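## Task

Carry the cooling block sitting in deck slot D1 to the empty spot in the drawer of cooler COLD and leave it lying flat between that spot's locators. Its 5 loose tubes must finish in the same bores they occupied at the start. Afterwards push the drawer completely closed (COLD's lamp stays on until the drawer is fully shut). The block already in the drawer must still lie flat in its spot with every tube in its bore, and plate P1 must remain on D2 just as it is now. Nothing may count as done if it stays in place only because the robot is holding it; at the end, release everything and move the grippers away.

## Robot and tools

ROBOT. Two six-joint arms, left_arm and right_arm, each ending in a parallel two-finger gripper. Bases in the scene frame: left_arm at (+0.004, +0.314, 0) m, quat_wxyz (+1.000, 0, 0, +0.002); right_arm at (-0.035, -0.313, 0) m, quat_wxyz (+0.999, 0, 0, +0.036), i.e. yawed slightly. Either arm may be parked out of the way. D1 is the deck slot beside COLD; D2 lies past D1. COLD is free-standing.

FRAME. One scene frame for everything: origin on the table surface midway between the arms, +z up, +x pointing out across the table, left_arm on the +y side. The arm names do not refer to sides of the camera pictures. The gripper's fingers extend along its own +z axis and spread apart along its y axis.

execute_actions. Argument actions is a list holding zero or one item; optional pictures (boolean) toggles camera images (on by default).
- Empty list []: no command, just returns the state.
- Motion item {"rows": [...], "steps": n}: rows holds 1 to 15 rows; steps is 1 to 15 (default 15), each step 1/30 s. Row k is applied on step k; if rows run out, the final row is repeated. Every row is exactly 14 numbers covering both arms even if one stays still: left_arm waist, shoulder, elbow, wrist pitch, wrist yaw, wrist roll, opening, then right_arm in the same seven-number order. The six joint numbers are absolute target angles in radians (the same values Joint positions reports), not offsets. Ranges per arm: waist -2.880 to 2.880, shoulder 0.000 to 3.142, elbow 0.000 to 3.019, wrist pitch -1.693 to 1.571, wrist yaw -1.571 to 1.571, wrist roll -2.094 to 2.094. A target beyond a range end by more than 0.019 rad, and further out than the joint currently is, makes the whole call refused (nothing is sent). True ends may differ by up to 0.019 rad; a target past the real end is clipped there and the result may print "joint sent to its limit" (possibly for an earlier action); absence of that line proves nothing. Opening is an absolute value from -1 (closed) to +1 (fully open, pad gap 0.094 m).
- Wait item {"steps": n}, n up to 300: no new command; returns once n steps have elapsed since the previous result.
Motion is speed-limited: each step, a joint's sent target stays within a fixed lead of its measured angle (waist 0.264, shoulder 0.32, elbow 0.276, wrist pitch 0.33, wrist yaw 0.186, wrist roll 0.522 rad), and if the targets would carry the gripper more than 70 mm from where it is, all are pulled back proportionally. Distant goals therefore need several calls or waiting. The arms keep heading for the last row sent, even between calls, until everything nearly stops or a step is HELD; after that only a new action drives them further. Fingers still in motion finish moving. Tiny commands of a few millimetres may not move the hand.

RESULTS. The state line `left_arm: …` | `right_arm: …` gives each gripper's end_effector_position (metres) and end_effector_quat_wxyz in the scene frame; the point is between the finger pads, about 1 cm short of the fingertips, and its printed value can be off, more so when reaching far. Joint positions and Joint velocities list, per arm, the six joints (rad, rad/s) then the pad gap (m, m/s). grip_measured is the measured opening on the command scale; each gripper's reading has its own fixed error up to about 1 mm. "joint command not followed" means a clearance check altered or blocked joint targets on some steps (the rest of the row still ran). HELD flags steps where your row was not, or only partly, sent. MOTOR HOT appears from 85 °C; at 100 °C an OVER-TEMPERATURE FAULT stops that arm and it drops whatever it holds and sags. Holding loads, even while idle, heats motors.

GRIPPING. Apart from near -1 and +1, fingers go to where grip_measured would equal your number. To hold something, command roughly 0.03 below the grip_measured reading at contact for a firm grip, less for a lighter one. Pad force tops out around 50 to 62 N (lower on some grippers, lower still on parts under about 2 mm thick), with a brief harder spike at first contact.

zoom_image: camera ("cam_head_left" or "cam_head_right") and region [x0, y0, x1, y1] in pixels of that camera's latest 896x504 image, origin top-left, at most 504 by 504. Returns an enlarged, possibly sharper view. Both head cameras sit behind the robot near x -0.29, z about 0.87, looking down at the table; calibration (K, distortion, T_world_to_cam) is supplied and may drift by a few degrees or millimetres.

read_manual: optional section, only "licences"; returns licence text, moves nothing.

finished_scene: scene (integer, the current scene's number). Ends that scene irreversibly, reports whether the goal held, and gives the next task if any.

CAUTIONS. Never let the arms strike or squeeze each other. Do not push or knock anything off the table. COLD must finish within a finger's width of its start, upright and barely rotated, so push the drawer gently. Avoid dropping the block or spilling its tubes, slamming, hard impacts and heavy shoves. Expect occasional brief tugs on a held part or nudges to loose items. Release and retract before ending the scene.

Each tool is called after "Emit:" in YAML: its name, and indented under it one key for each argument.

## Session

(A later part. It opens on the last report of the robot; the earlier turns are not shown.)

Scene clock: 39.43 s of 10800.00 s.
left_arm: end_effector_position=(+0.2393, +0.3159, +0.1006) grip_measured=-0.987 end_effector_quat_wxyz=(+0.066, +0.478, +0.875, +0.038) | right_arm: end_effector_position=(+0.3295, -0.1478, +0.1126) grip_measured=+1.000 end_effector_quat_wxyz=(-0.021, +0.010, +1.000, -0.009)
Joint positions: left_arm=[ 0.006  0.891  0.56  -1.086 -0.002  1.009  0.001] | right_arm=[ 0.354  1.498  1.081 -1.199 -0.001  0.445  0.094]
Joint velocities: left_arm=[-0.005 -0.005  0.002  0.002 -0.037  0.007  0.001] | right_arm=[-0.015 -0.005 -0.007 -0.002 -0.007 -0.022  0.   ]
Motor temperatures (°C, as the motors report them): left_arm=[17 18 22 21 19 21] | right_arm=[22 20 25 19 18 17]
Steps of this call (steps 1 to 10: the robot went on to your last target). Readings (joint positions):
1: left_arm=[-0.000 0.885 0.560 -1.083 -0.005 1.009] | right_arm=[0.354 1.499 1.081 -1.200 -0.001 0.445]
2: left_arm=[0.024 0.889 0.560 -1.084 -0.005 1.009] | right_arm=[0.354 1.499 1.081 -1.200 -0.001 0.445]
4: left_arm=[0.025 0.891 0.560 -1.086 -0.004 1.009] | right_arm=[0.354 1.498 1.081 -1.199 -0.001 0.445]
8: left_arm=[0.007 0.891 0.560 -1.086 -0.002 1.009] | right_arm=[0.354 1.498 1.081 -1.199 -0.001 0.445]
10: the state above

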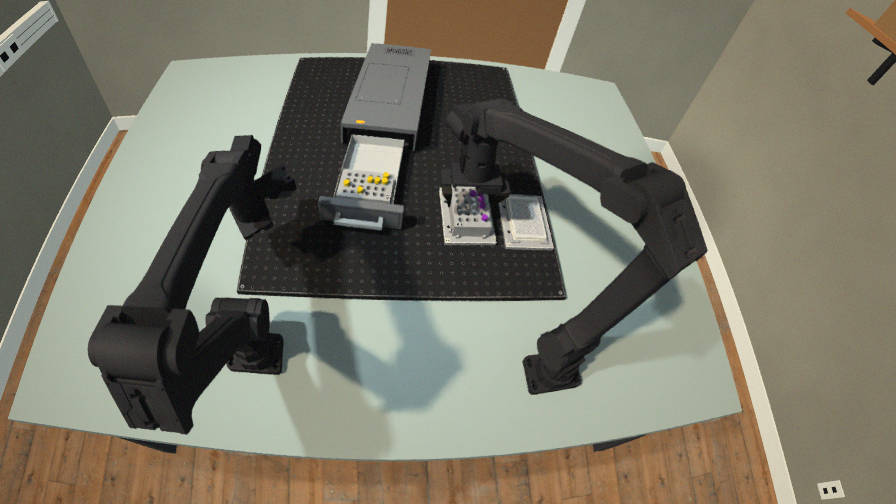

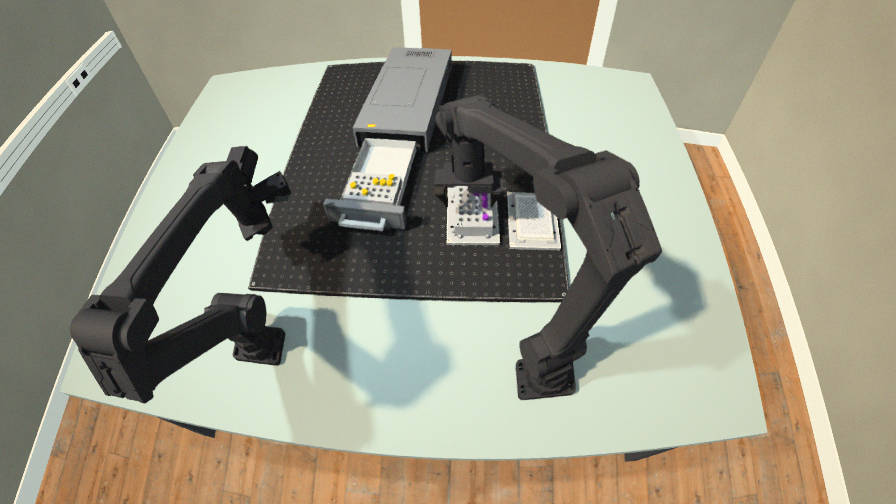

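Emit:
execute_actions:
  actions:
    - {"rows":[[0,0.9,0.55,-1.1,0,1,-1,0.308,1.487,1.095,-1.14,0,0.41,1]]}

Emit:
zoom_image:
  camera: "cam_head_right"
  region: [420, 160, 520, 260]

Emit:
zoom_image:
  camera: "cam_head_left"
  region: [420, 160, 520, 260]

Scene clock: 43.33 s of 10800.00 s.
left_arm: end_effector_position=(+0.2393, +0.3159, +0.1006) grip_measured=-0.987 end_effector_quat_wxyz=(+0.066, +0.478, +0.875, +0.038) | right_arm: end_effector_position=(+0.3456, -0.1562, +0.1123) grip_measured=+1.000 end_effector_quat_wxyz=(+0.000, +0.014, +1.000, +0.001)
Joint positions: left_arm=[ 0.006  0.891  0.56  -1.086 -0.002  1.009  0.001] | right_arm=[ 0.319  1.498  1.081 -1.152 -0.001  0.418  0.094]
Joint velocities: left_arm=[-0.005 -0.005  0.007 -0.012  0.007  0.066 -0.   ] | right_arm=[ 0.005 -0.005  0.007 -0.022  0.051  0.022  0.   ]
Motor temperatures (°C, as the motors report them): left_arm=[17 18 22 21 19 21] | right_arm=[22 20 25 19 18 17]
Steps of this call (steps 1 to 30: the robot went on to your last target; steps 31 to 90: nothing new was sent; then 0.40 s passed at rest; steps 91 to 105: all 15 steps of this action). Readings (joint positions):
91: left_arm=[0.006 0.891 0.560 -1.086 -0.002 1.009] | right_arm=[0.352 1.498 1.081 -1.190 -0.001 0.440]
92: left_arm=[0.006 0.891 0.560 -1.086 -0.002 1.009] | right_arm=[0.348 1.498 1.081 -1.177 -0.001 0.436]
94: left_arm=[0.006 0.891 0.560 -1.086 -0.002 1.009] | right_arm=[0.337 1.498 1.081 -1.159 -0.001 0.429]
98: left_arm=[0.006 0.891 0.560 -1.086 -0.002 1.009] | right_arm=[0.320 1.498 1.081 -1.152 -0.001 0.423]
105: the state above

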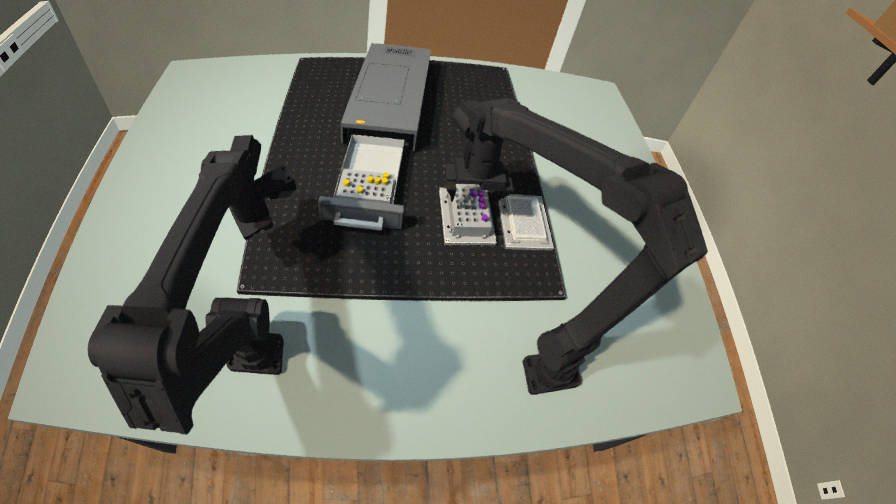

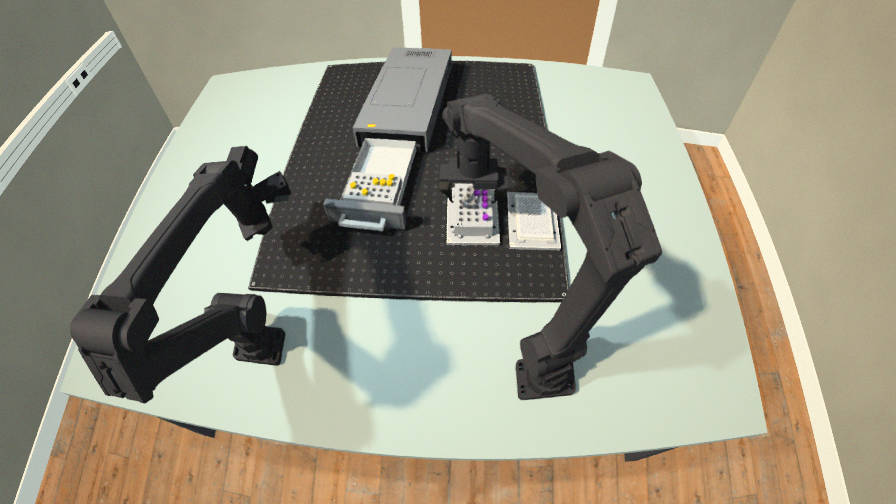

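Region (420, 160, 520, 260) of cam_head_right's 896x504 image, scaled by 5.040, with more detail than that image has.

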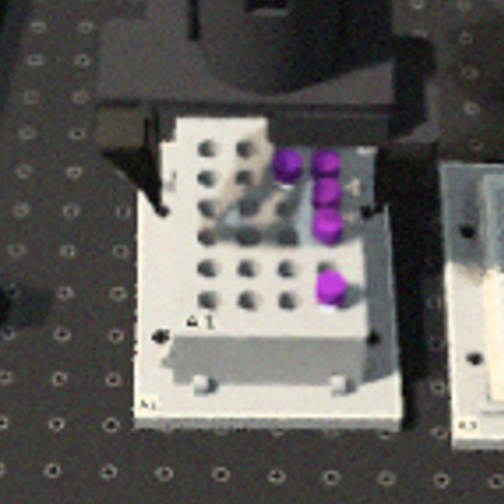

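Region (420, 160, 520, 260) of cam_head_left's 896x504 image, scaled by 5.040, with more detail than that image has.

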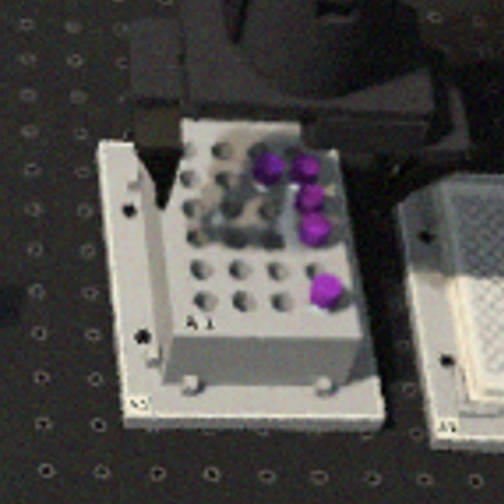

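Emit:
execute_actions:
  actions:
    - {"rows":[[0,0.9,0.55,-1.1,0,1,-1,0.303,1.505,1.088,-1.125,0,0.41,1],[0,0.9,0.55,-1.1,0,1,-1,0.303,1.515,1.082,-1.11,0,0.41,1],[0,0.9,0.55,-1.1,0,1,-1,0.303,1.525,1.076,-1.095,0,0.41,1],[0,0.9,0.55,-1.1,0,1,-1,0.303,1.535,1.07,-1.08,0,0.41,1],[0,0.9,0.55,-1.1,0,1,-1,0.303,1.545,1.063,-1.065,0,0.41,1],[0,0.9,0.55,-1.1,0,1,-1,0.303,1.553,1.056,-1.05,0,0.41,1],[0,0.9,0.55,-1.1,0,1,-1,0.303,1.56,1.05,-1.038,0,0.41,1],[0,0.9,0.55,-1.1,0,1,-1,0.303,1.565,1.045,-1.027,0,0.41,1]]}

Emit:
zoom_image:
  camera: "cam_head_left"
  region: [420, 160, 520, 260]

Scene clock: 47.53 s of 10800.00 s.
left_arm: end_effector_position=(+0.2393, +0.3159, +0.1006) grip_measured=-0.987 end_effector_quat_wxyz=(+0.066, +0.478, +0.875, +0.038) | right_arm: end_effector_position=(+0.3514, -0.1542, +0.0712) grip_measured=+1.000 end_effector_quat_wxyz=(+0.001, +0.013, +1.000, -0.000)
Joint positions: left_arm=[ 0.006  0.891  0.56  -1.086 -0.002  1.009  0.001] | right_arm=[ 0.319  1.565  1.037 -1.041  0.001  0.417  0.094]
Joint velocities: left_arm=[ 0.005 -0.005  0.002 -0.002 -0.051 -0.022  0.   ] | right_arm=[-0.015  0.005 -0.007  0.022 -0.066  0.051  0.   ]
Motor temperatures (°C, as the motors report them): left_arm=[17 18 22 21 19 21] | right_arm=[22 20 25 19 18 17]
Steps of this call (steps 1 to 15: the robot went on to your last target; steps 16 to 90: nothing new was sent; then 0.70 s passed at rest; steps 91 to 105: all 15 steps of this action). Readings (joint positions):
91: left_arm=[0.006 0.891 0.560 -1.086 -0.002 1.009] | right_arm=[0.319 1.498 1.081 -1.149 -0.001 0.418]
92: left_arm=[0.006 0.891 0.560 -1.086 -0.002 1.009] | right_arm=[0.319 1.498 1.080 -1.143 -0.001 0.418]
94: left_arm=[0.006 0.891 0.560 -1.086 -0.002 1.009] | right_arm=[0.319 1.502 1.078 -1.119 -0.001 0.418]
98: left_arm=[0.006 0.891 0.560 -1.086 -0.002 1.009] | right_arm=[0.319 1.529 1.060 -1.061 -0.001 0.418]
105: the state above

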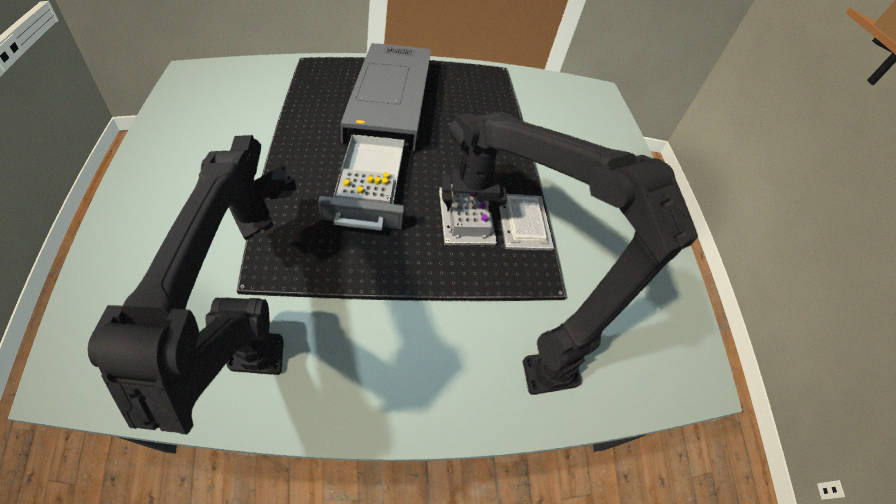

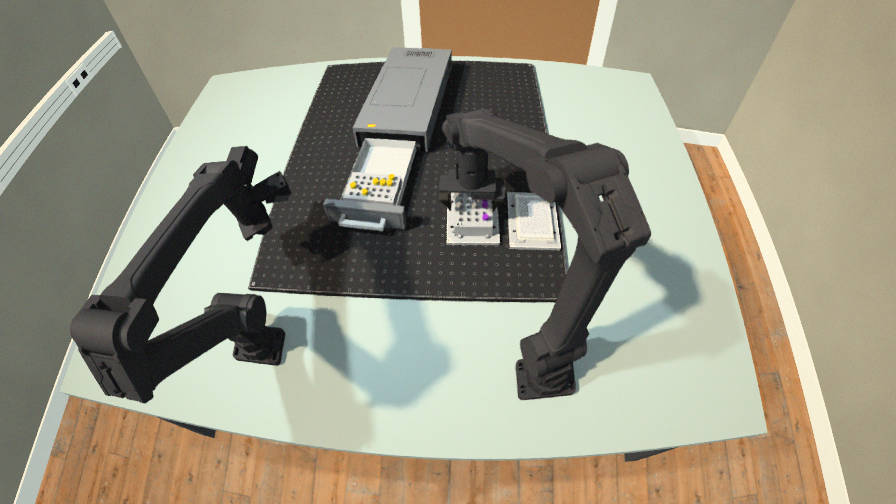

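Region (420, 160, 520, 260) of cam_head_left's 896x504 image, scaled by 5.040, with more detail than that image has.

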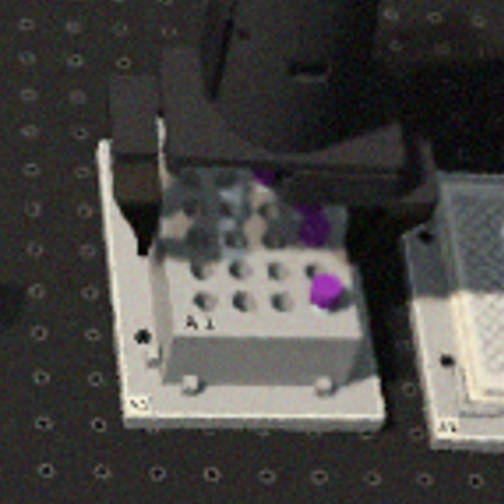

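Emit:
execute_actions:
  actions:
    - {"rows":[[0,0.9,0.55,-1.1,0,1,-1,0.298,1.59,1.045,-1.012,0,0.41,1]],"steps":10}
  pictures: false

Emit:
execute_actions:
  actions:
    - {"rows":[[0,0.9,0.55,-1.1,0,1,-1,0.305,1.58,1.045,-1.012,0,0.41,0.9],[0,0.9,0.55,-1.1,0,1,-1,0.305,1.58,1.045,-1.012,0,0.41,0.85],[0,0.9,0.55,-1.1,0,1,-1,0.305,1.58,1.045,-1.012,0,0.41,0.8],[0,0.9,0.55,-1.1,0,1,-1,0.305,1.58,1.045,-1.012,0,0.41,0.7]],"steps":10}

Emit:
zoom_image:
  camera: "cam_head_left"
  region: [320, 130, 420, 230]

Scene clock: 50.10 s of 10800.00 s.
left_arm: end_effector_position=(+0.2393, +0.3159, +0.1006) grip_measured=-0.987 end_effector_quat_wxyz=(+0.066, +0.478, +0.875, +0.038) | right_arm: end_effector_position=(+0.3551, -0.1542, +0.0657) grip_measured=+1.000 end_effector_quat_wxyz=(+0.002, +0.015, +1.000, +0.001)
Joint positions: left_arm=[ 0.006  0.891  0.56  -1.086 -0.002  1.009  0.001] | right_arm=[ 0.315  1.579  1.037 -1.024  0.001  0.417  0.094]
Joint velocities: left_arm=[ 0.005 -0.015  0.002 -0.007 -0.007  0.022  0.001] | right_arm=[ 0.005 -0.005 -0.002  0.007 -0.007 -0.066  0.   ]
Motor temperatures (°C, as the motors report them): left_arm=[17 18 22 21 19 21] | right_arm=[22 20 24 19 18 17]
Steps of this call (steps 1 to 15: the robot went on to your last target; steps 16 to 67: nothing new was sent; steps 68 to 77: all 10 steps of this action). Readings (joint positions):
68: left_arm=[0.006 0.891 0.560 -1.086 -0.002 1.009] | right_arm=[0.319 1.566 1.037 -1.037 0.001 0.417]
69: left_arm=[0.006 0.891 0.560 -1.086 -0.002 1.009] | right_arm=[0.319 1.567 1.037 -1.032 0.001 0.417]
71: left_arm=[0.006 0.891 0.560 -1.086 -0.002 1.009] | right_arm=[0.317 1.572 1.037 -1.027 0.001 0.417]
75: left_arm=[0.006 0.891 0.560 -1.086 -0.002 1.009] | right_arm=[0.315 1.578 1.037 -1.024 0.001 0.417]
77: the state above

Scene clock: 50.43 s of 10800.00 s.
left_arm: end_effector_position=(+0.2393, +0.3159, +0.1006) grip_measured=-0.987 end_effector_quat_wxyz=(+0.066, +0.478, +0.875, +0.038) | right_arm: end_effector_position=(+0.3555, -0.1571, +0.0652) grip_measured=+0.812 end_effector_quat_wxyz=(+0.003, +0.016, +1.000, -0.004)
Joint positions: left_arm=[ 0.006  0.891  0.56  -1.086 -0.002  1.009  0.001] | right_arm=[ 0.312  1.579  1.035 -1.024  0.01   0.416  0.085]
Joint velocities: left_arm=[-0.005 -0.005 -0.002  0.002  0.007 -0.066 -0.001] | right_arm=[-0.005  0.024 -0.007  0.012 -0.095 -0.095  0.001]
Motor temperatures (°C, as the motors report them): left_arm=[17 18 22 21 19 21] | right_arm=[22 20 24 19 18 17]
Steps of this call (steps 1 to 10: all 10 steps of this action). Readings (joint positions):
1: left_arm=[0.006 0.891 0.560 -1.086 -0.002 1.009] | right_arm=[0.315 1.579 1.037 -1.024 0.003 0.417]
2: left_arm=[0.006 0.891 0.560 -1.086 -0.002 1.009] | right_arm=[0.315 1.579 1.036 -1.024 0.008 0.416]
4: left_arm=[0.006 0.891 0.560 -1.086 -0.002 1.009] | right_arm=[0.312 1.579 1.035 -1.024 0.010 0.416]
8: left_arm=[0.006 0.891 0.560 -1.086 -0.002 1.009] | right_arm=[0.312 1.579 1.035 -1.024 0.010 0.416]
10: the state above

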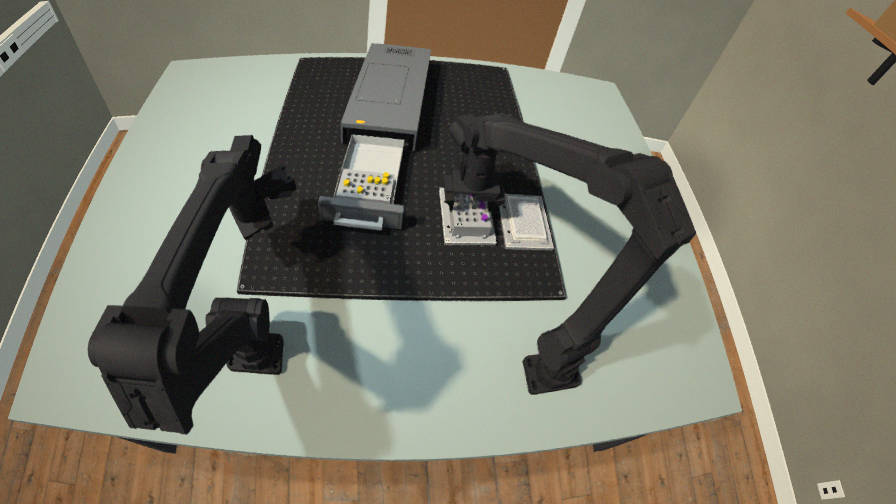

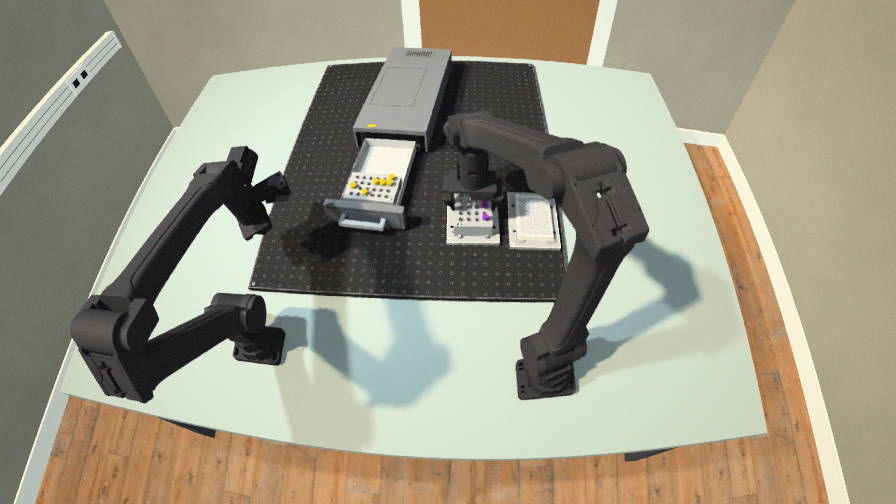

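Region (320, 130, 420, 230) of cam_head_left's 896x504 image, scaled by 5.040, with more detail than that image has.

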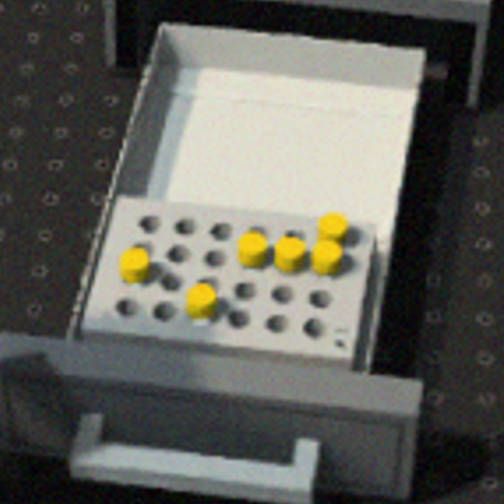

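Emit:
execute_actions:
  actions:
    - {"rows":[[0,0.9,0.55,-1.1,0,1,-1,0.305,1.563,1.085,-1.036,0,0.41,0.76],[0,0.9,0.55,-1.1,0,1,-1,0.305,1.558,1.092,-1.048,0,0.41,0.76],[0,0.9,0.55,-1.1,0,1,-1,0.305,1.551,1.102,-1.066,0,0.41,0.76],[0,0.9,0.55,-1.1,0,1,-1,0.305,1.543,1.113,-1.086,0,0.41,0.76],[0,0.9,0.55,-1.1,0,1,-1,0.305,1.535,1.125,-1.106,0,0.41,0.76],[0,0.9,0.55,-1.1,0,1,-1,0.305,1.527,1.137,-1.126,0,0.41,0.76],[0,0.9,0.55,-1.1,0,1,-1,0.305,1.519,1.149,-1.146,0,0.41,0.76],[0,0.9,0.55,-1.1,0,1,-1,0.305,1.511,1.161,-1.166,0,0.41,0.76],[0,0.9,0.55,-1.1,0,1,-1,0.305,1.503,1.173,-1.186,0,0.41,0.76],[0,0.9,0.55,-1.1,0,1,-1,0.305,1.495,1.185,-1.206,0,0.39,0.76],[0,0.9,0.55,-1.1,0,1,-1,0.305,1.488,1.198,-1.226,0,0.36,0.76],[0,0.9,0.55,-1.1,0,1,-1,0.305,1.481,1.211,-1.246,0,0.33,0.76],[0,0.9,0.55,-1.1,0,1,-1,0.305,1.474,1.224,-1.266,0,0.29,0.76],[0,0.9,0.55,-1.1,0,1,-1,0.305,1.468,1.234,-1.284,0,0.25,0.76],[0,0.9,0.55,-1.1,0,1,-1,0.305,1.463,1.243,-1.296,0,0.2,0.76]]}
  pictures: false

Emit:
execute_actions:
  actions:
    - {"rows":[[0,0.9,0.55,-1.1,0,1,-1,0.32,1.48,1.255,-1.3,0,0.15,0.76],[0,0.9,0.55,-1.1,0,1,-1,0.33,1.5,1.275,-1.303,0,0.1,0.76],[0,0.9,0.55,-1.1,0,1,-1,0.34,1.522,1.3,-1.307,0,0.05,0.76],[0,0.9,0.55,-1.1,0,1,-1,0.35,1.545,1.328,-1.312,0,0,0.76],[0,0.9,0.55,-1.1,0,1,-1,0.36,1.568,1.357,-1.318,0,-0.05,0.76],[0,0.9,0.55,-1.1,0,1,-1,0.37,1.591,1.386,-1.324,0,-0.1,0.76],[0,0.9,0.55,-1.1,0,1,-1,0.38,1.614,1.415,-1.33,0,-0.15,0.76],[0,0.9,0.55,-1.1,0,1,-1,0.39,1.637,1.445,-1.336,0,-0.2,0.76],[0,0.9,0.55,-1.1,0,1,-1,0.4,1.66,1.475,-1.343,0,-0.25,0.76],[0,0.9,0.55,-1.1,0,1,-1,0.41,1.683,1.505,-1.35,0,-0.3,0.76],[0,0.9,0.55,-1.1,0,1,-1,0.42,1.706,1.535,-1.357,0,-0.35,0.76],[0,0.9,0.55,-1.1,0,1,-1,0.43,1.728,1.565,-1.364,0,-0.4,0.76],[0,0.9,0.55,-1.1,0,1,-1,0.44,1.748,1.593,-1.371,0,-0.45,0.76],[0,0.9,0.55,-1.1,0,1,-1,0.45,1.764,1.617,-1.378,0,-0.5,0.76],[0,0.9,0.55,-1.1,0,1,-1,0.46,1.775,1.635,-1.383,0,-0.55,0.76]]}

Scene clock: 61.70 s of 10800.00 s.
left_arm: end_effector_position=(+0.2393, +0.3159, +0.1006) grip_measured=-0.987 end_effector_quat_wxyz=(+0.066, +0.478, +0.875, +0.038) | right_arm: end_effector_position=(+0.3377, -0.1624, +0.1039) grip_measured=+0.812 end_effector_quat_wxyz=(-0.050, -0.023, +0.998, -0.019)
Joint positions: left_arm=[ 0.006  0.891  0.56  -1.086 -0.002  1.009  0.001] | right_arm=[ 0.312  1.551  1.113 -1.239 -0.     0.338  0.085]
Joint velocities: left_arm=[-0.005 -0.015 -0.007  0.007 -0.037  0.022 -0.001] | right_arm=[-0.005 -0.142  0.144 -0.462  0.007 -0.696  0.001]
Motor temperatures (°C, as the motors report them): left_arm=[17 18 22 21 19 21] | right_arm=[22 20 24 19 18 17]
Steps of this call (steps 1 to 15: the robot went on to your last target; steps 16 to 90: nothing new was sent; then 7.77 s passed at rest; steps 91 to 105: all 15 steps of this action). Readings (joint positions):
91: left_arm=[0.006 0.891 0.560 -1.086 -0.002 1.009] | right_arm=[0.312 1.579 1.036 -1.025 0.010 0.416]
92: left_arm=[0.006 0.891 0.560 -1.086 -0.002 1.009] | right_arm=[0.312 1.579 1.037 -1.027 0.009 0.416]
94: left_arm=[0.006 0.891 0.560 -1.086 -0.002 1.009] | right_arm=[0.312 1.579 1.040 -1.034 0.008 0.415]
98: left_arm=[0.006 0.891 0.560 -1.086 -0.002 1.009] | right_arm=[0.312 1.579 1.069 -1.086 0.007 0.415]
105: the state above

Scene clock: 62.20 s of 10800.00 s.
left_arm: end_effector_position=(+0.2393, +0.3159, +0.1006) grip_measured=-0.987 end_effector_quat_wxyz=(+0.066, +0.478, +0.875, +0.038) | right_arm: end_effector_position=(+0.4267, -0.0756, +0.1359) grip_measured=+0.812 end_effector_quat_wxyz=(-0.028, -0.378, +0.925, -0.003)
Joint positions: left_arm=[ 0.006  0.891  0.56  -1.086 -0.002  1.009  0.001] | right_arm=[ 0.404  1.778  1.497 -1.347  0.002 -0.3    0.085]
Joint velocities: left_arm=[ 0.005  0.005  0.007 -0.002 -0.051 -0.022  0.   ] | right_arm=[ 0.376  0.698  0.872 -0.1   -0.037 -1.604 -0.   ]
Motor temperatures (°C, as the motors report them): left_arm=[17 18 22 21 19 21] | right_arm=[22 20 24 19 18 17]
Steps of this call (steps 1 to 15: all 15 steps of this action). Readings (joint positions):
1: left_arm=[0.006 0.891 0.560 -1.086 -0.002 1.009] | right_arm=[0.312 1.548 1.119 -1.255 -0.000 0.310]
2: left_arm=[0.006 0.891 0.560 -1.086 -0.002 1.009] | right_arm=[0.312 1.547 1.128 -1.269 -0.000 0.277]
4: left_arm=[0.006 0.891 0.560 -1.086 -0.002 1.009] | right_arm=[0.314 1.551 1.155 -1.289 -0.000 0.204]
8: left_arm=[0.006 0.891 0.560 -1.086 -0.002 1.009] | right_arm=[0.330 1.602 1.256 -1.315 0.001 0.043]
15: the state above

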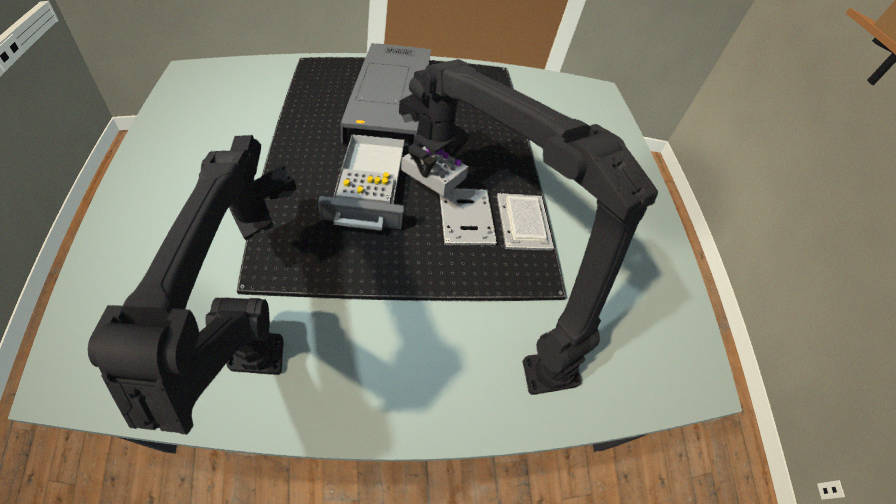

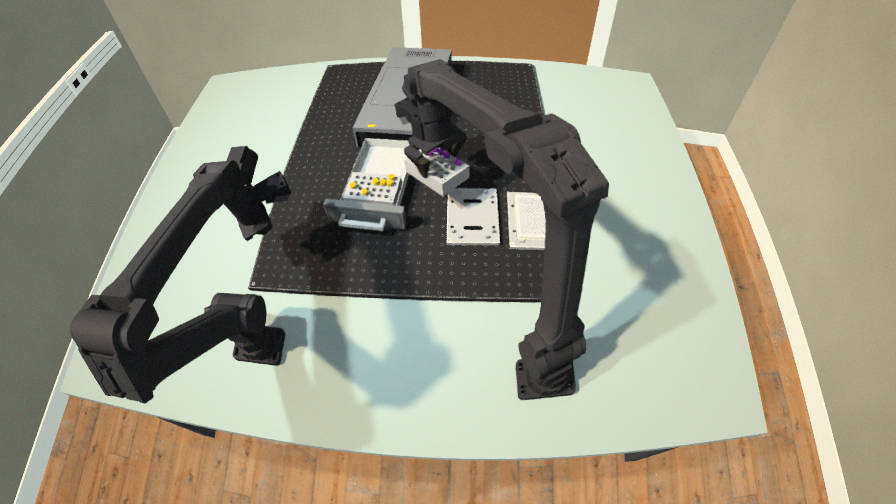

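Emit:
execute_actions:
  actions:
    - {"rows":[[0,0.9,0.55,-1.1,0,1,-1,0.46,1.775,1.66,-1.383,0,-0.58,0.76],[0,0.9,0.55,-1.1,0,1,-1,0.46,1.775,1.69,-1.385,0,-0.61,0.76],[0,0.9,0.55,-1.1,0,1,-1,0.46,1.78,1.72,-1.39,0,-0.64,0.76],[0,0.9,0.55,-1.1,0,1,-1,0.46,1.79,1.75,-1.4,0,-0.67,0.76],[0,0.9,0.55,-1.1,0,1,-1,0.465,1.805,1.78,-1.41,0,-0.7,0.76],[0,0.9,0.55,-1.1,0,1,-1,0.47,1.82,1.81,-1.42,0,-0.73,0.76],[0,0.9,0.55,-1.1,0,1,-1,0.475,1.84,1.84,-1.43,0,-0.76,0.76],[0,0.9,0.55,-1.1,0,1,-1,0.48,1.86,1.87,-1.44,0,-0.79,0.76],[0,0.9,0.55,-1.1,0,1,-1,0.487,1.88,1.9,-1.45,0,-0.81,0.76],[0,0.9,0.55,-1.1,0,1,-1,0.494,1.9,1.93,-1.46,0,-0.81,0.76],[0,0.9,0.55,-1.1,0,1,-1,0.501,1.92,1.96,-1.47,0,-0.81,0.76],[0,0.9,0.55,-1.1,0,1,-1,0.508,1.94,1.99,-1.48,0,-0.81,0.76],[0,0.9,0.55,-1.1,0,1,-1,0.515,1.96,2.02,-1.49,0,-0.81,0.76],[0,0.9,0.55,-1.1,0,1,-1,0.522,1.98,2.05,-1.5,0,-0.81,0.76],[0,0.9,0.55,-1.1,0,1,-1,0.53,2,2.08,-1.51,0,-0.81,0.76]]}
  pictures: false

Emit:
execute_actions:
  actions:
    - {"rows":[[0,0.9,0.55,-1.1,0,1,-1,0.538,2.017,2.105,-1.518,0,-0.81,0.76],[0,0.9,0.55,-1.1,0,1,-1,0.546,2.033,2.13,-1.525,0,-0.81,0.76],[0,0.9,0.55,-1.1,0,1,-1,0.554,2.047,2.15,-1.531,0,-0.81,0.76],[0,0.9,0.55,-1.1,0,1,-1,0.562,2.06,2.17,-1.537,0,-0.81,0.76],[0,0.9,0.55,-1.1,0,1,-1,0.568,2.07,2.185,-1.541,0,-0.81,0.76],[0,0.9,0.55,-1.1,0,1,-1,0.573,2.08,2.195,-1.544,0,-0.81,0.76]]}

Emit:
zoom_image:
  camera: "cam_head_left"
  region: [310, 90, 440, 220]

Scene clock: 67.93 s of 10800.00 s.
left_arm: end_effector_position=(+0.2393, +0.3159, +0.1006) grip_measured=-0.987 end_effector_quat_wxyz=(+0.066, +0.478, +0.875, +0.038) | right_arm: end_effector_position=(+0.4892, +0.0064, +0.1554) grip_measured=+0.812 end_effector_quat_wxyz=(-0.008, -0.603, +0.798, +0.001)
Joint positions: left_arm=[ 0.006  0.891  0.56  -1.086 -0.002  1.009  0.001] | right_arm=[ 0.476  1.993  1.869 -1.465  0.    -0.746  0.085]
Joint velocities: left_arm=[-0.005 -0.005  0.007  0.012 -0.022  0.007 -0.001] | right_arm=[ 0.063  0.64   1.018 -0.252  0.066 -0.227  0.001]
Motor temperatures (°C, as the motors report them): left_arm=[17 18 23 21 19 21] | right_arm=[22 21 26 19 18 17]
Steps of this call (steps 1 to 30: the robot went on to your last target; steps 31 to 90: nothing new was sent; then 2.23 s passed at rest; steps 91 to 105: all 15 steps of this action). Readings (joint positions):
91: left_arm=[0.006 0.891 0.560 -1.086 -0.002 1.009] | right_arm=[0.470 1.829 1.556 -1.369 -0.000 -0.547]
92: left_arm=[0.006 0.891 0.560 -1.086 -0.002 1.009] | right_arm=[0.470 1.829 1.557 -1.370 -0.000 -0.555]
94: left_arm=[0.006 0.891 0.560 -1.086 -0.002 1.009] | right_arm=[0.470 1.832 1.568 -1.374 -0.000 -0.579]
98: left_arm=[0.006 0.891 0.560 -1.086 -0.002 1.009] | right_arm=[0.470 1.863 1.638 -1.405 -0.000 -0.647]
105: the state above

Scene clock: 68.43 s of 10800.00 s.
left_arm: end_effector_position=(+0.2393, +0.3159, +0.1006) grip_measured=-0.987 end_effector_quat_wxyz=(+0.066, +0.478, +0.875, +0.038) | right_arm: end_effector_position=(+0.4910, +0.0802, +0.1290) grip_measured=+0.812 end_effector_quat_wxyz=(-0.022, -0.658, +0.753, +0.002)
Joint positions: left_arm=[ 0.006  0.891  0.56  -1.086 -0.002  1.009  0.001] | right_arm=[ 0.57   2.154  2.063 -1.524 -0.001 -0.795  0.085]
Joint velocities: left_arm=[-0.015  0.005 -0.022 -0.002  0.037  0.007 -0.   ] | right_arm=[ 0.083  0.034 -0.002 -0.017 -0.007 -0.022 -0.   ]
Motor temperatures (°C, as the motors report them): left_arm=[17 18 23 21 19 21] | right_arm=[22 21 26 19 18 17]
Steps of this call (steps 1 to 15: all 15 steps of this action). Readings (joint positions):
1: left_arm=[0.006 0.891 0.560 -1.086 -0.002 1.009] | right_arm=[0.479 2.014 1.904 -1.473 0.001 -0.754]
2: left_arm=[0.006 0.891 0.560 -1.086 -0.002 1.009] | right_arm=[0.483 2.034 1.937 -1.480 0.002 -0.761]
4: left_arm=[0.006 0.891 0.560 -1.086 -0.002 1.009] | right_arm=[0.494 2.072 1.992 -1.492 0.002 -0.771]
8: left_arm=[0.006 0.891 0.560 -1.086 -0.002 1.009] | right_arm=[0.525 2.126 2.057 -1.509 0.002 -0.784]
15: the state above

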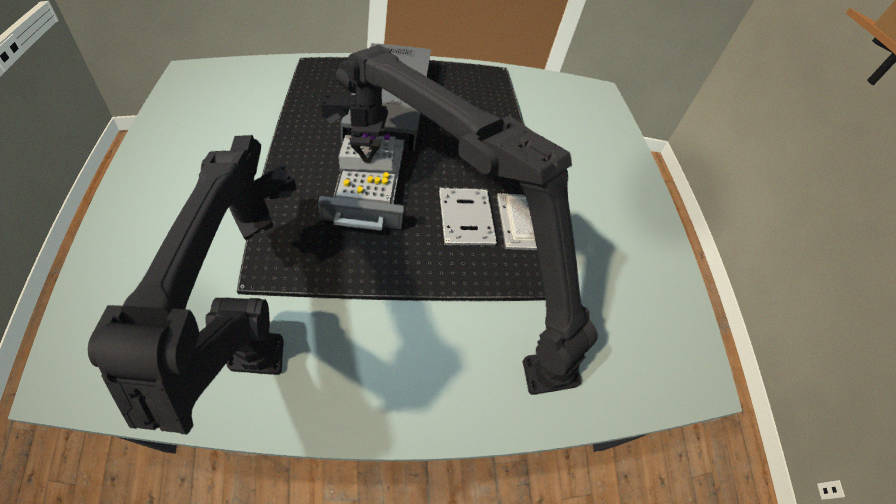

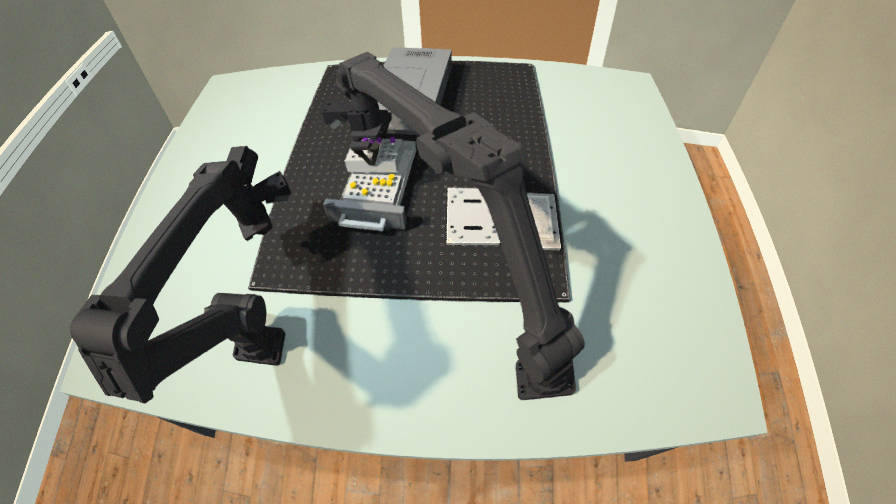

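Region (310, 90, 440, 220) of cam_head_left's 896x504 image, scaled by 3.877, with more detail than that image has.

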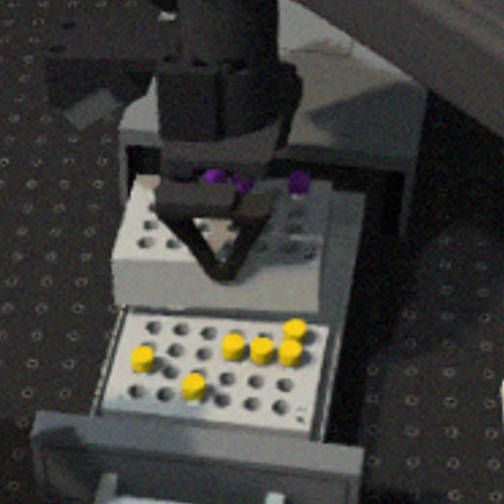

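Emit:
execute_actions:
  actions:
    - {"rows":[[0,0.9,0.55,-1.1,0,1,-1,0.555,2.08,2.195,-1.5,0,-0.82,0.76],[0,0.9,0.55,-1.1,0,1,-1,0.55,2.08,2.195,-1.49,0,-0.82,0.76],[0,0.9,0.55,-1.1,0,1,-1,0.545,2.08,2.195,-1.48,0,-0.82,0.76],[0,0.9,0.55,-1.1,0,1,-1,0.54,2.08,2.195,-1.47,0,-0.82,0.76],[0,0.9,0.55,-1.1,0,1,-1,0.53,2.08,2.195,-1.457,0,-0.83,0.76]]}
  pictures: false

Emit:
execute_actions:
  actions:
    - {"steps":8}

Emit:
zoom_image:
  camera: "cam_head_left"
  region: [320, 110, 430, 220]

Emit:
zoom_image:
  camera: "cam_head_right"
  region: [330, 110, 440, 220]

Scene clock: 74.27 s of 10800.00 s.
left_arm: end_effector_position=(+0.2393, +0.3159, +0.1006) grip_measured=-0.987 end_effector_quat_wxyz=(+0.066, +0.478, +0.875, +0.038) | right_arm: end_effector_position=(+0.5058, +0.0811, +0.1280) grip_measured=+0.812 end_effector_quat_wxyz=(+0.003, -0.661, +0.750, -0.000)
Joint positions: left_arm=[ 0.006  0.891  0.56  -1.086 -0.002  1.009  0.001] | right_arm=[ 0.558  2.155  2.063 -1.473 -0.    -0.815  0.085]
Joint velocities: left_arm=[-0.005 -0.015  0.002 -0.002 -0.022  0.022 -0.   ] | right_arm=[-0.054 -0.015 -0.007 -0.002  0.022  0.022 -0.   ]
Motor temperatures (°C, as the motors report them): left_arm=[17 18 23 21 19 21] | right_arm=[22 22 27 19 18 17]
Steps of this call (steps 1 to 15: the robot went on to your last target; steps 16 to 90: nothing new was sent; then 2.33 s passed at rest; steps 91 to 105: all 15 steps of this action). Readings (joint positions):
91: left_arm=[0.006 0.891 0.560 -1.086 -0.002 1.009] | right_arm=[0.574 2.155 2.063 -1.523 -0.000 -0.800]
92: left_arm=[0.006 0.891 0.560 -1.086 -0.002 1.009] | right_arm=[0.574 2.155 2.063 -1.520 -0.000 -0.801]
94: left_arm=[0.006 0.891 0.560 -1.086 -0.002 1.009] | right_arm=[0.574 2.155 2.063 -1.509 -0.000 -0.803]
98: left_arm=[0.006 0.891 0.560 -1.086 -0.002 1.009] | right_arm=[0.571 2.155 2.063 -1.482 -0.000 -0.809]
105: the state above

Scene clock: 74.53 s of 10800.00 s.
left_arm: end_effector_position=(+0.2393, +0.3159, +0.1006) grip_measured=-0.987 end_effector_quat_wxyz=(+0.066, +0.478, +0.875, +0.038) | right_arm: end_effector_position=(+0.5083, +0.0776, +0.1280) grip_measured=+0.812 end_effector_quat_wxyz=(+0.003, -0.660, +0.752, -0.000)
Joint positions: left_arm=[ 0.006  0.891  0.56  -1.086 -0.002  1.009  0.001] | right_arm=[ 0.552  2.155  2.063 -1.473 -0.    -0.817  0.085]
Joint velocities: left_arm=[-0.005  0.005  0.007  0.007 -0.095 -0.007 -0.001] | right_arm=[ 0.015 -0.005 -0.012 -0.012 -0.007 -0.022  0.   ]
Motor temperatures (°C, as the motors report them): left_arm=[17 18 23 21 19 21] | right_arm=[22 22 27 19 18 17]
Steps of this call (steps 1 to 8: the robot went on to your last target). Readings (joint positions):
1: left_arm=[0.006 0.891 0.560 -1.086 -0.002 1.009] | right_arm=[0.557 2.155 2.063 -1.473 -0.000 -0.815]
2: left_arm=[0.006 0.891 0.560 -1.086 -0.002 1.009] | right_arm=[0.555 2.155 2.063 -1.473 -0.000 -0.816]
4: left_arm=[0.006 0.891 0.560 -1.086 -0.002 1.009] | right_arm=[0.553 2.155 2.063 -1.473 -0.000 -0.816]
8: the state above

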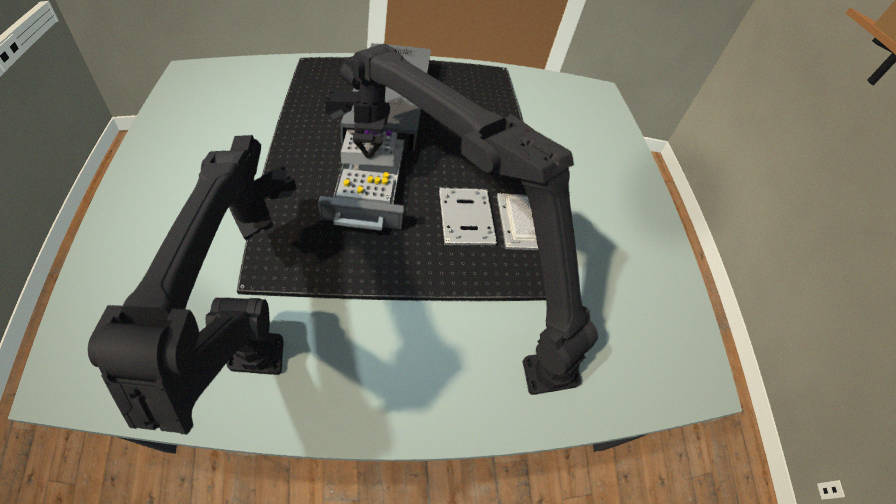

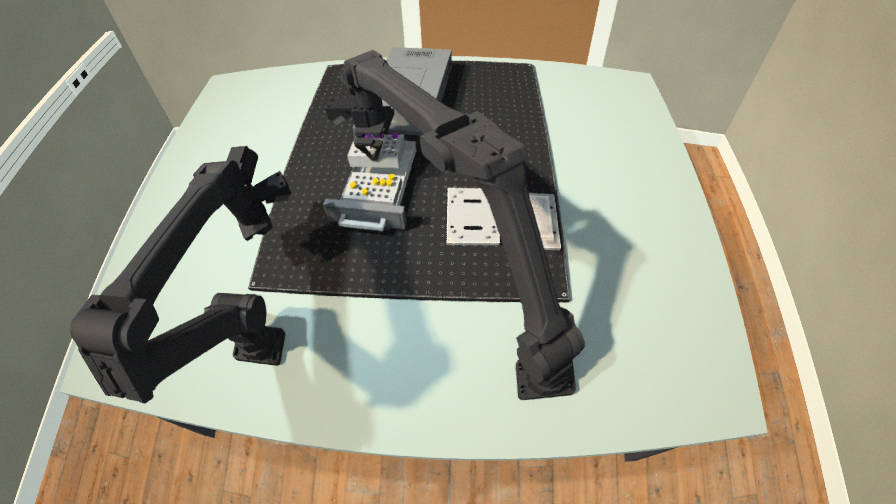

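Region (320, 110, 430, 220) of cam_head_left's 896x504 image, scaled by 4.582, with more detail than that image has.

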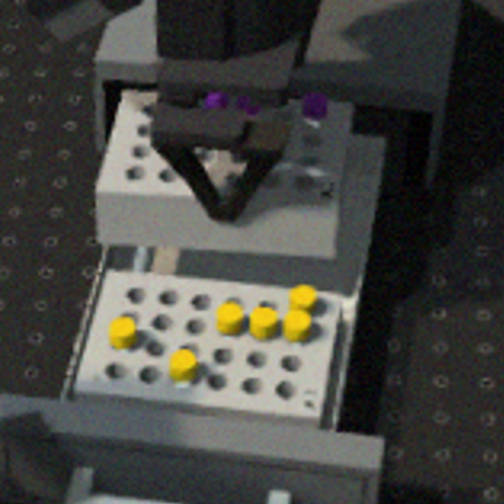

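Region (330, 110, 440, 220) of cam_head_right's 896x504 image, scaled by 4.582, with more detail than that image has.

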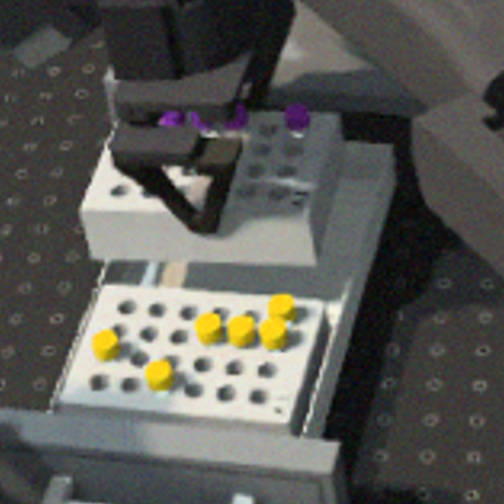

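Emit:
execute_actions:
  actions:
    - {"rows":[[0,0.9,0.55,-1.1,0,1,-1,0.512,2.08,2.15,-1.435,0,-0.83,0.76]]}
  pictures: false

Emit:
execute_actions:
  actions:
    - {"rows":[[0,0.9,0.55,-1.1,0,1,-1,0.52,2.085,2.125,-1.4,0,-0.83,0.76]]}

Emit:
zoom_image:
  camera: "cam_head_left"
  region: [320, 110, 430, 220]

Emit:
zoom_image:
  camera: "cam_head_right"
  region: [330, 110, 440, 220]

Scene clock: 77.77 s of 10800.00 s.
left_arm: end_effector_position=(+0.2393, +0.3159, +0.1006) grip_measured=-0.987 end_effector_quat_wxyz=(+0.066, +0.478, +0.875, +0.038) | right_arm: end_effector_position=(+0.5217, +0.0682, +0.1281) grip_measured=+0.812 end_effector_quat_wxyz=(+0.014, -0.652, +0.758, -0.002)
Joint positions: left_arm=[ 0.006  0.891  0.56  -1.086 -0.002  1.009  0.001] | right_arm=[ 0.529  2.155  2.063 -1.45  -0.    -0.82   0.085]
Joint velocities: left_arm=[-0.005 -0.015  0.012 -0.012  0.007 -0.081  0.001] | right_arm=[-0.024  0.005  0.007 -0.007 -0.037 -0.022  0.   ]
Motor temperatures (°C, as the motors report them): left_arm=[17 18 23 21 19 21] | right_arm=[22 22 28 19 18 17]
Steps of this call (steps 1 to 15: the robot went on to your last target; steps 16 to 82: nothing new was sent; steps 83 to 97: all 15 steps of this action). Readings (joint positions):
83: left_arm=[0.006 0.891 0.560 -1.086 -0.002 1.009] | right_arm=[0.551 2.155 2.063 -1.471 -0.000 -0.819]
84: left_arm=[0.006 0.891 0.560 -1.086 -0.002 1.009] | right_arm=[0.550 2.155 2.063 -1.467 -0.000 -0.819]
86: left_arm=[0.006 0.891 0.560 -1.086 -0.002 1.009] | right_arm=[0.548 2.155 2.063 -1.458 -0.000 -0.819]
90: left_arm=[0.006 0.891 0.560 -1.086 -0.002 1.009] | right_arm=[0.540 2.155 2.063 -1.450 -0.000 -0.820]
97: the state above

Scene clock: 78.27 s of 10800.00 s.
left_arm: end_effector_position=(+0.2393, +0.3159, +0.1006) grip_measured=-0.987 end_effector_quat_wxyz=(+0.066, +0.478, +0.875, +0.038) | right_arm: end_effector_position=(+0.5295, +0.0731, +0.1285) grip_measured=+0.812 end_effector_quat_wxyz=(+0.033, -0.653, +0.757, -0.004)
Joint positions: left_arm=[ 0.006  0.891  0.56  -1.086 -0.002  1.009  0.001] | right_arm=[ 0.528  2.155  2.063 -1.413  0.001 -0.822  0.085]
Joint velocities: left_arm=[-0.005  0.005 -0.002 -0.002 -0.037 -0.066  0.001] | right_arm=[-0.015 -0.015  0.002 -0.022 -0.007 -0.037  0.   ]
Motor temperatures (°C, as the motors report them): left_arm=[17 18 23 21 19 21] | right_arm=[22 22 28 19 18 17]
Steps of this call (steps 1 to 15: all 15 steps of this action). Readings (joint positions):
1: left_arm=[0.006 0.891 0.560 -1.086 -0.002 1.009] | right_arm=[0.529 2.155 2.063 -1.446 -0.000 -0.821]
2: left_arm=[0.006 0.891 0.560 -1.086 -0.002 1.009] | right_arm=[0.528 2.155 2.063 -1.438 0.001 -0.821]
4: left_arm=[0.006 0.891 0.560 -1.086 -0.002 1.009] | right_arm=[0.528 2.155 2.063 -1.422 0.001 -0.821]
8: left_arm=[0.006 0.891 0.560 -1.086 -0.002 1.009] | right_arm=[0.528 2.155 2.063 -1.413 0.001 -0.822]
15: the state above

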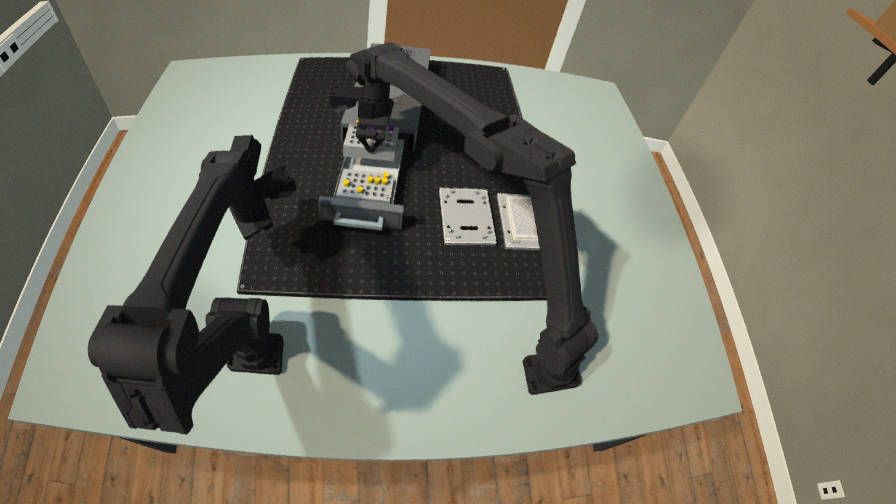

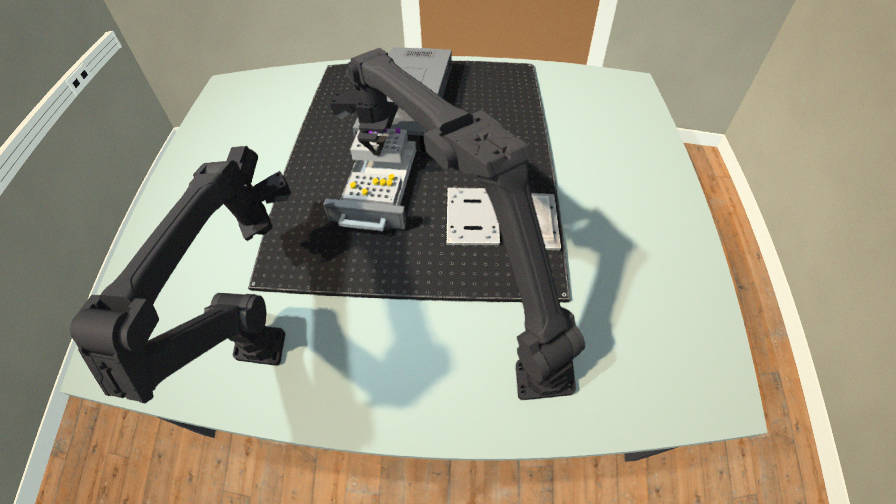

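Region (320, 110, 430, 220) of cam_head_left's 896x504 image, scaled by 4.582, with more detail than that image has.

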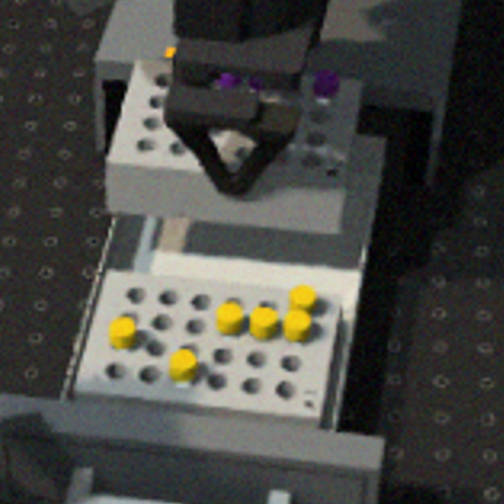

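Region (330, 110, 440, 220) of cam_head_right's 896x504 image, scaled by 4.582, with more detail than that image has.

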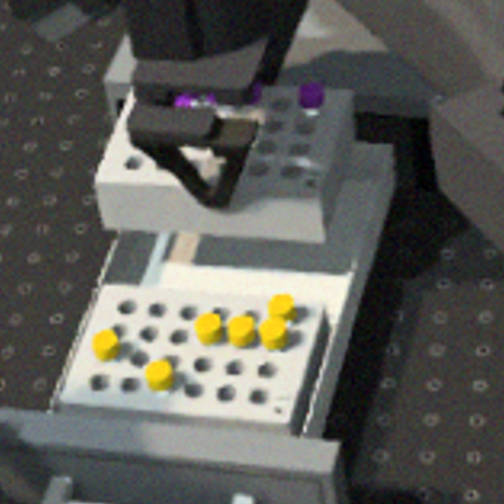

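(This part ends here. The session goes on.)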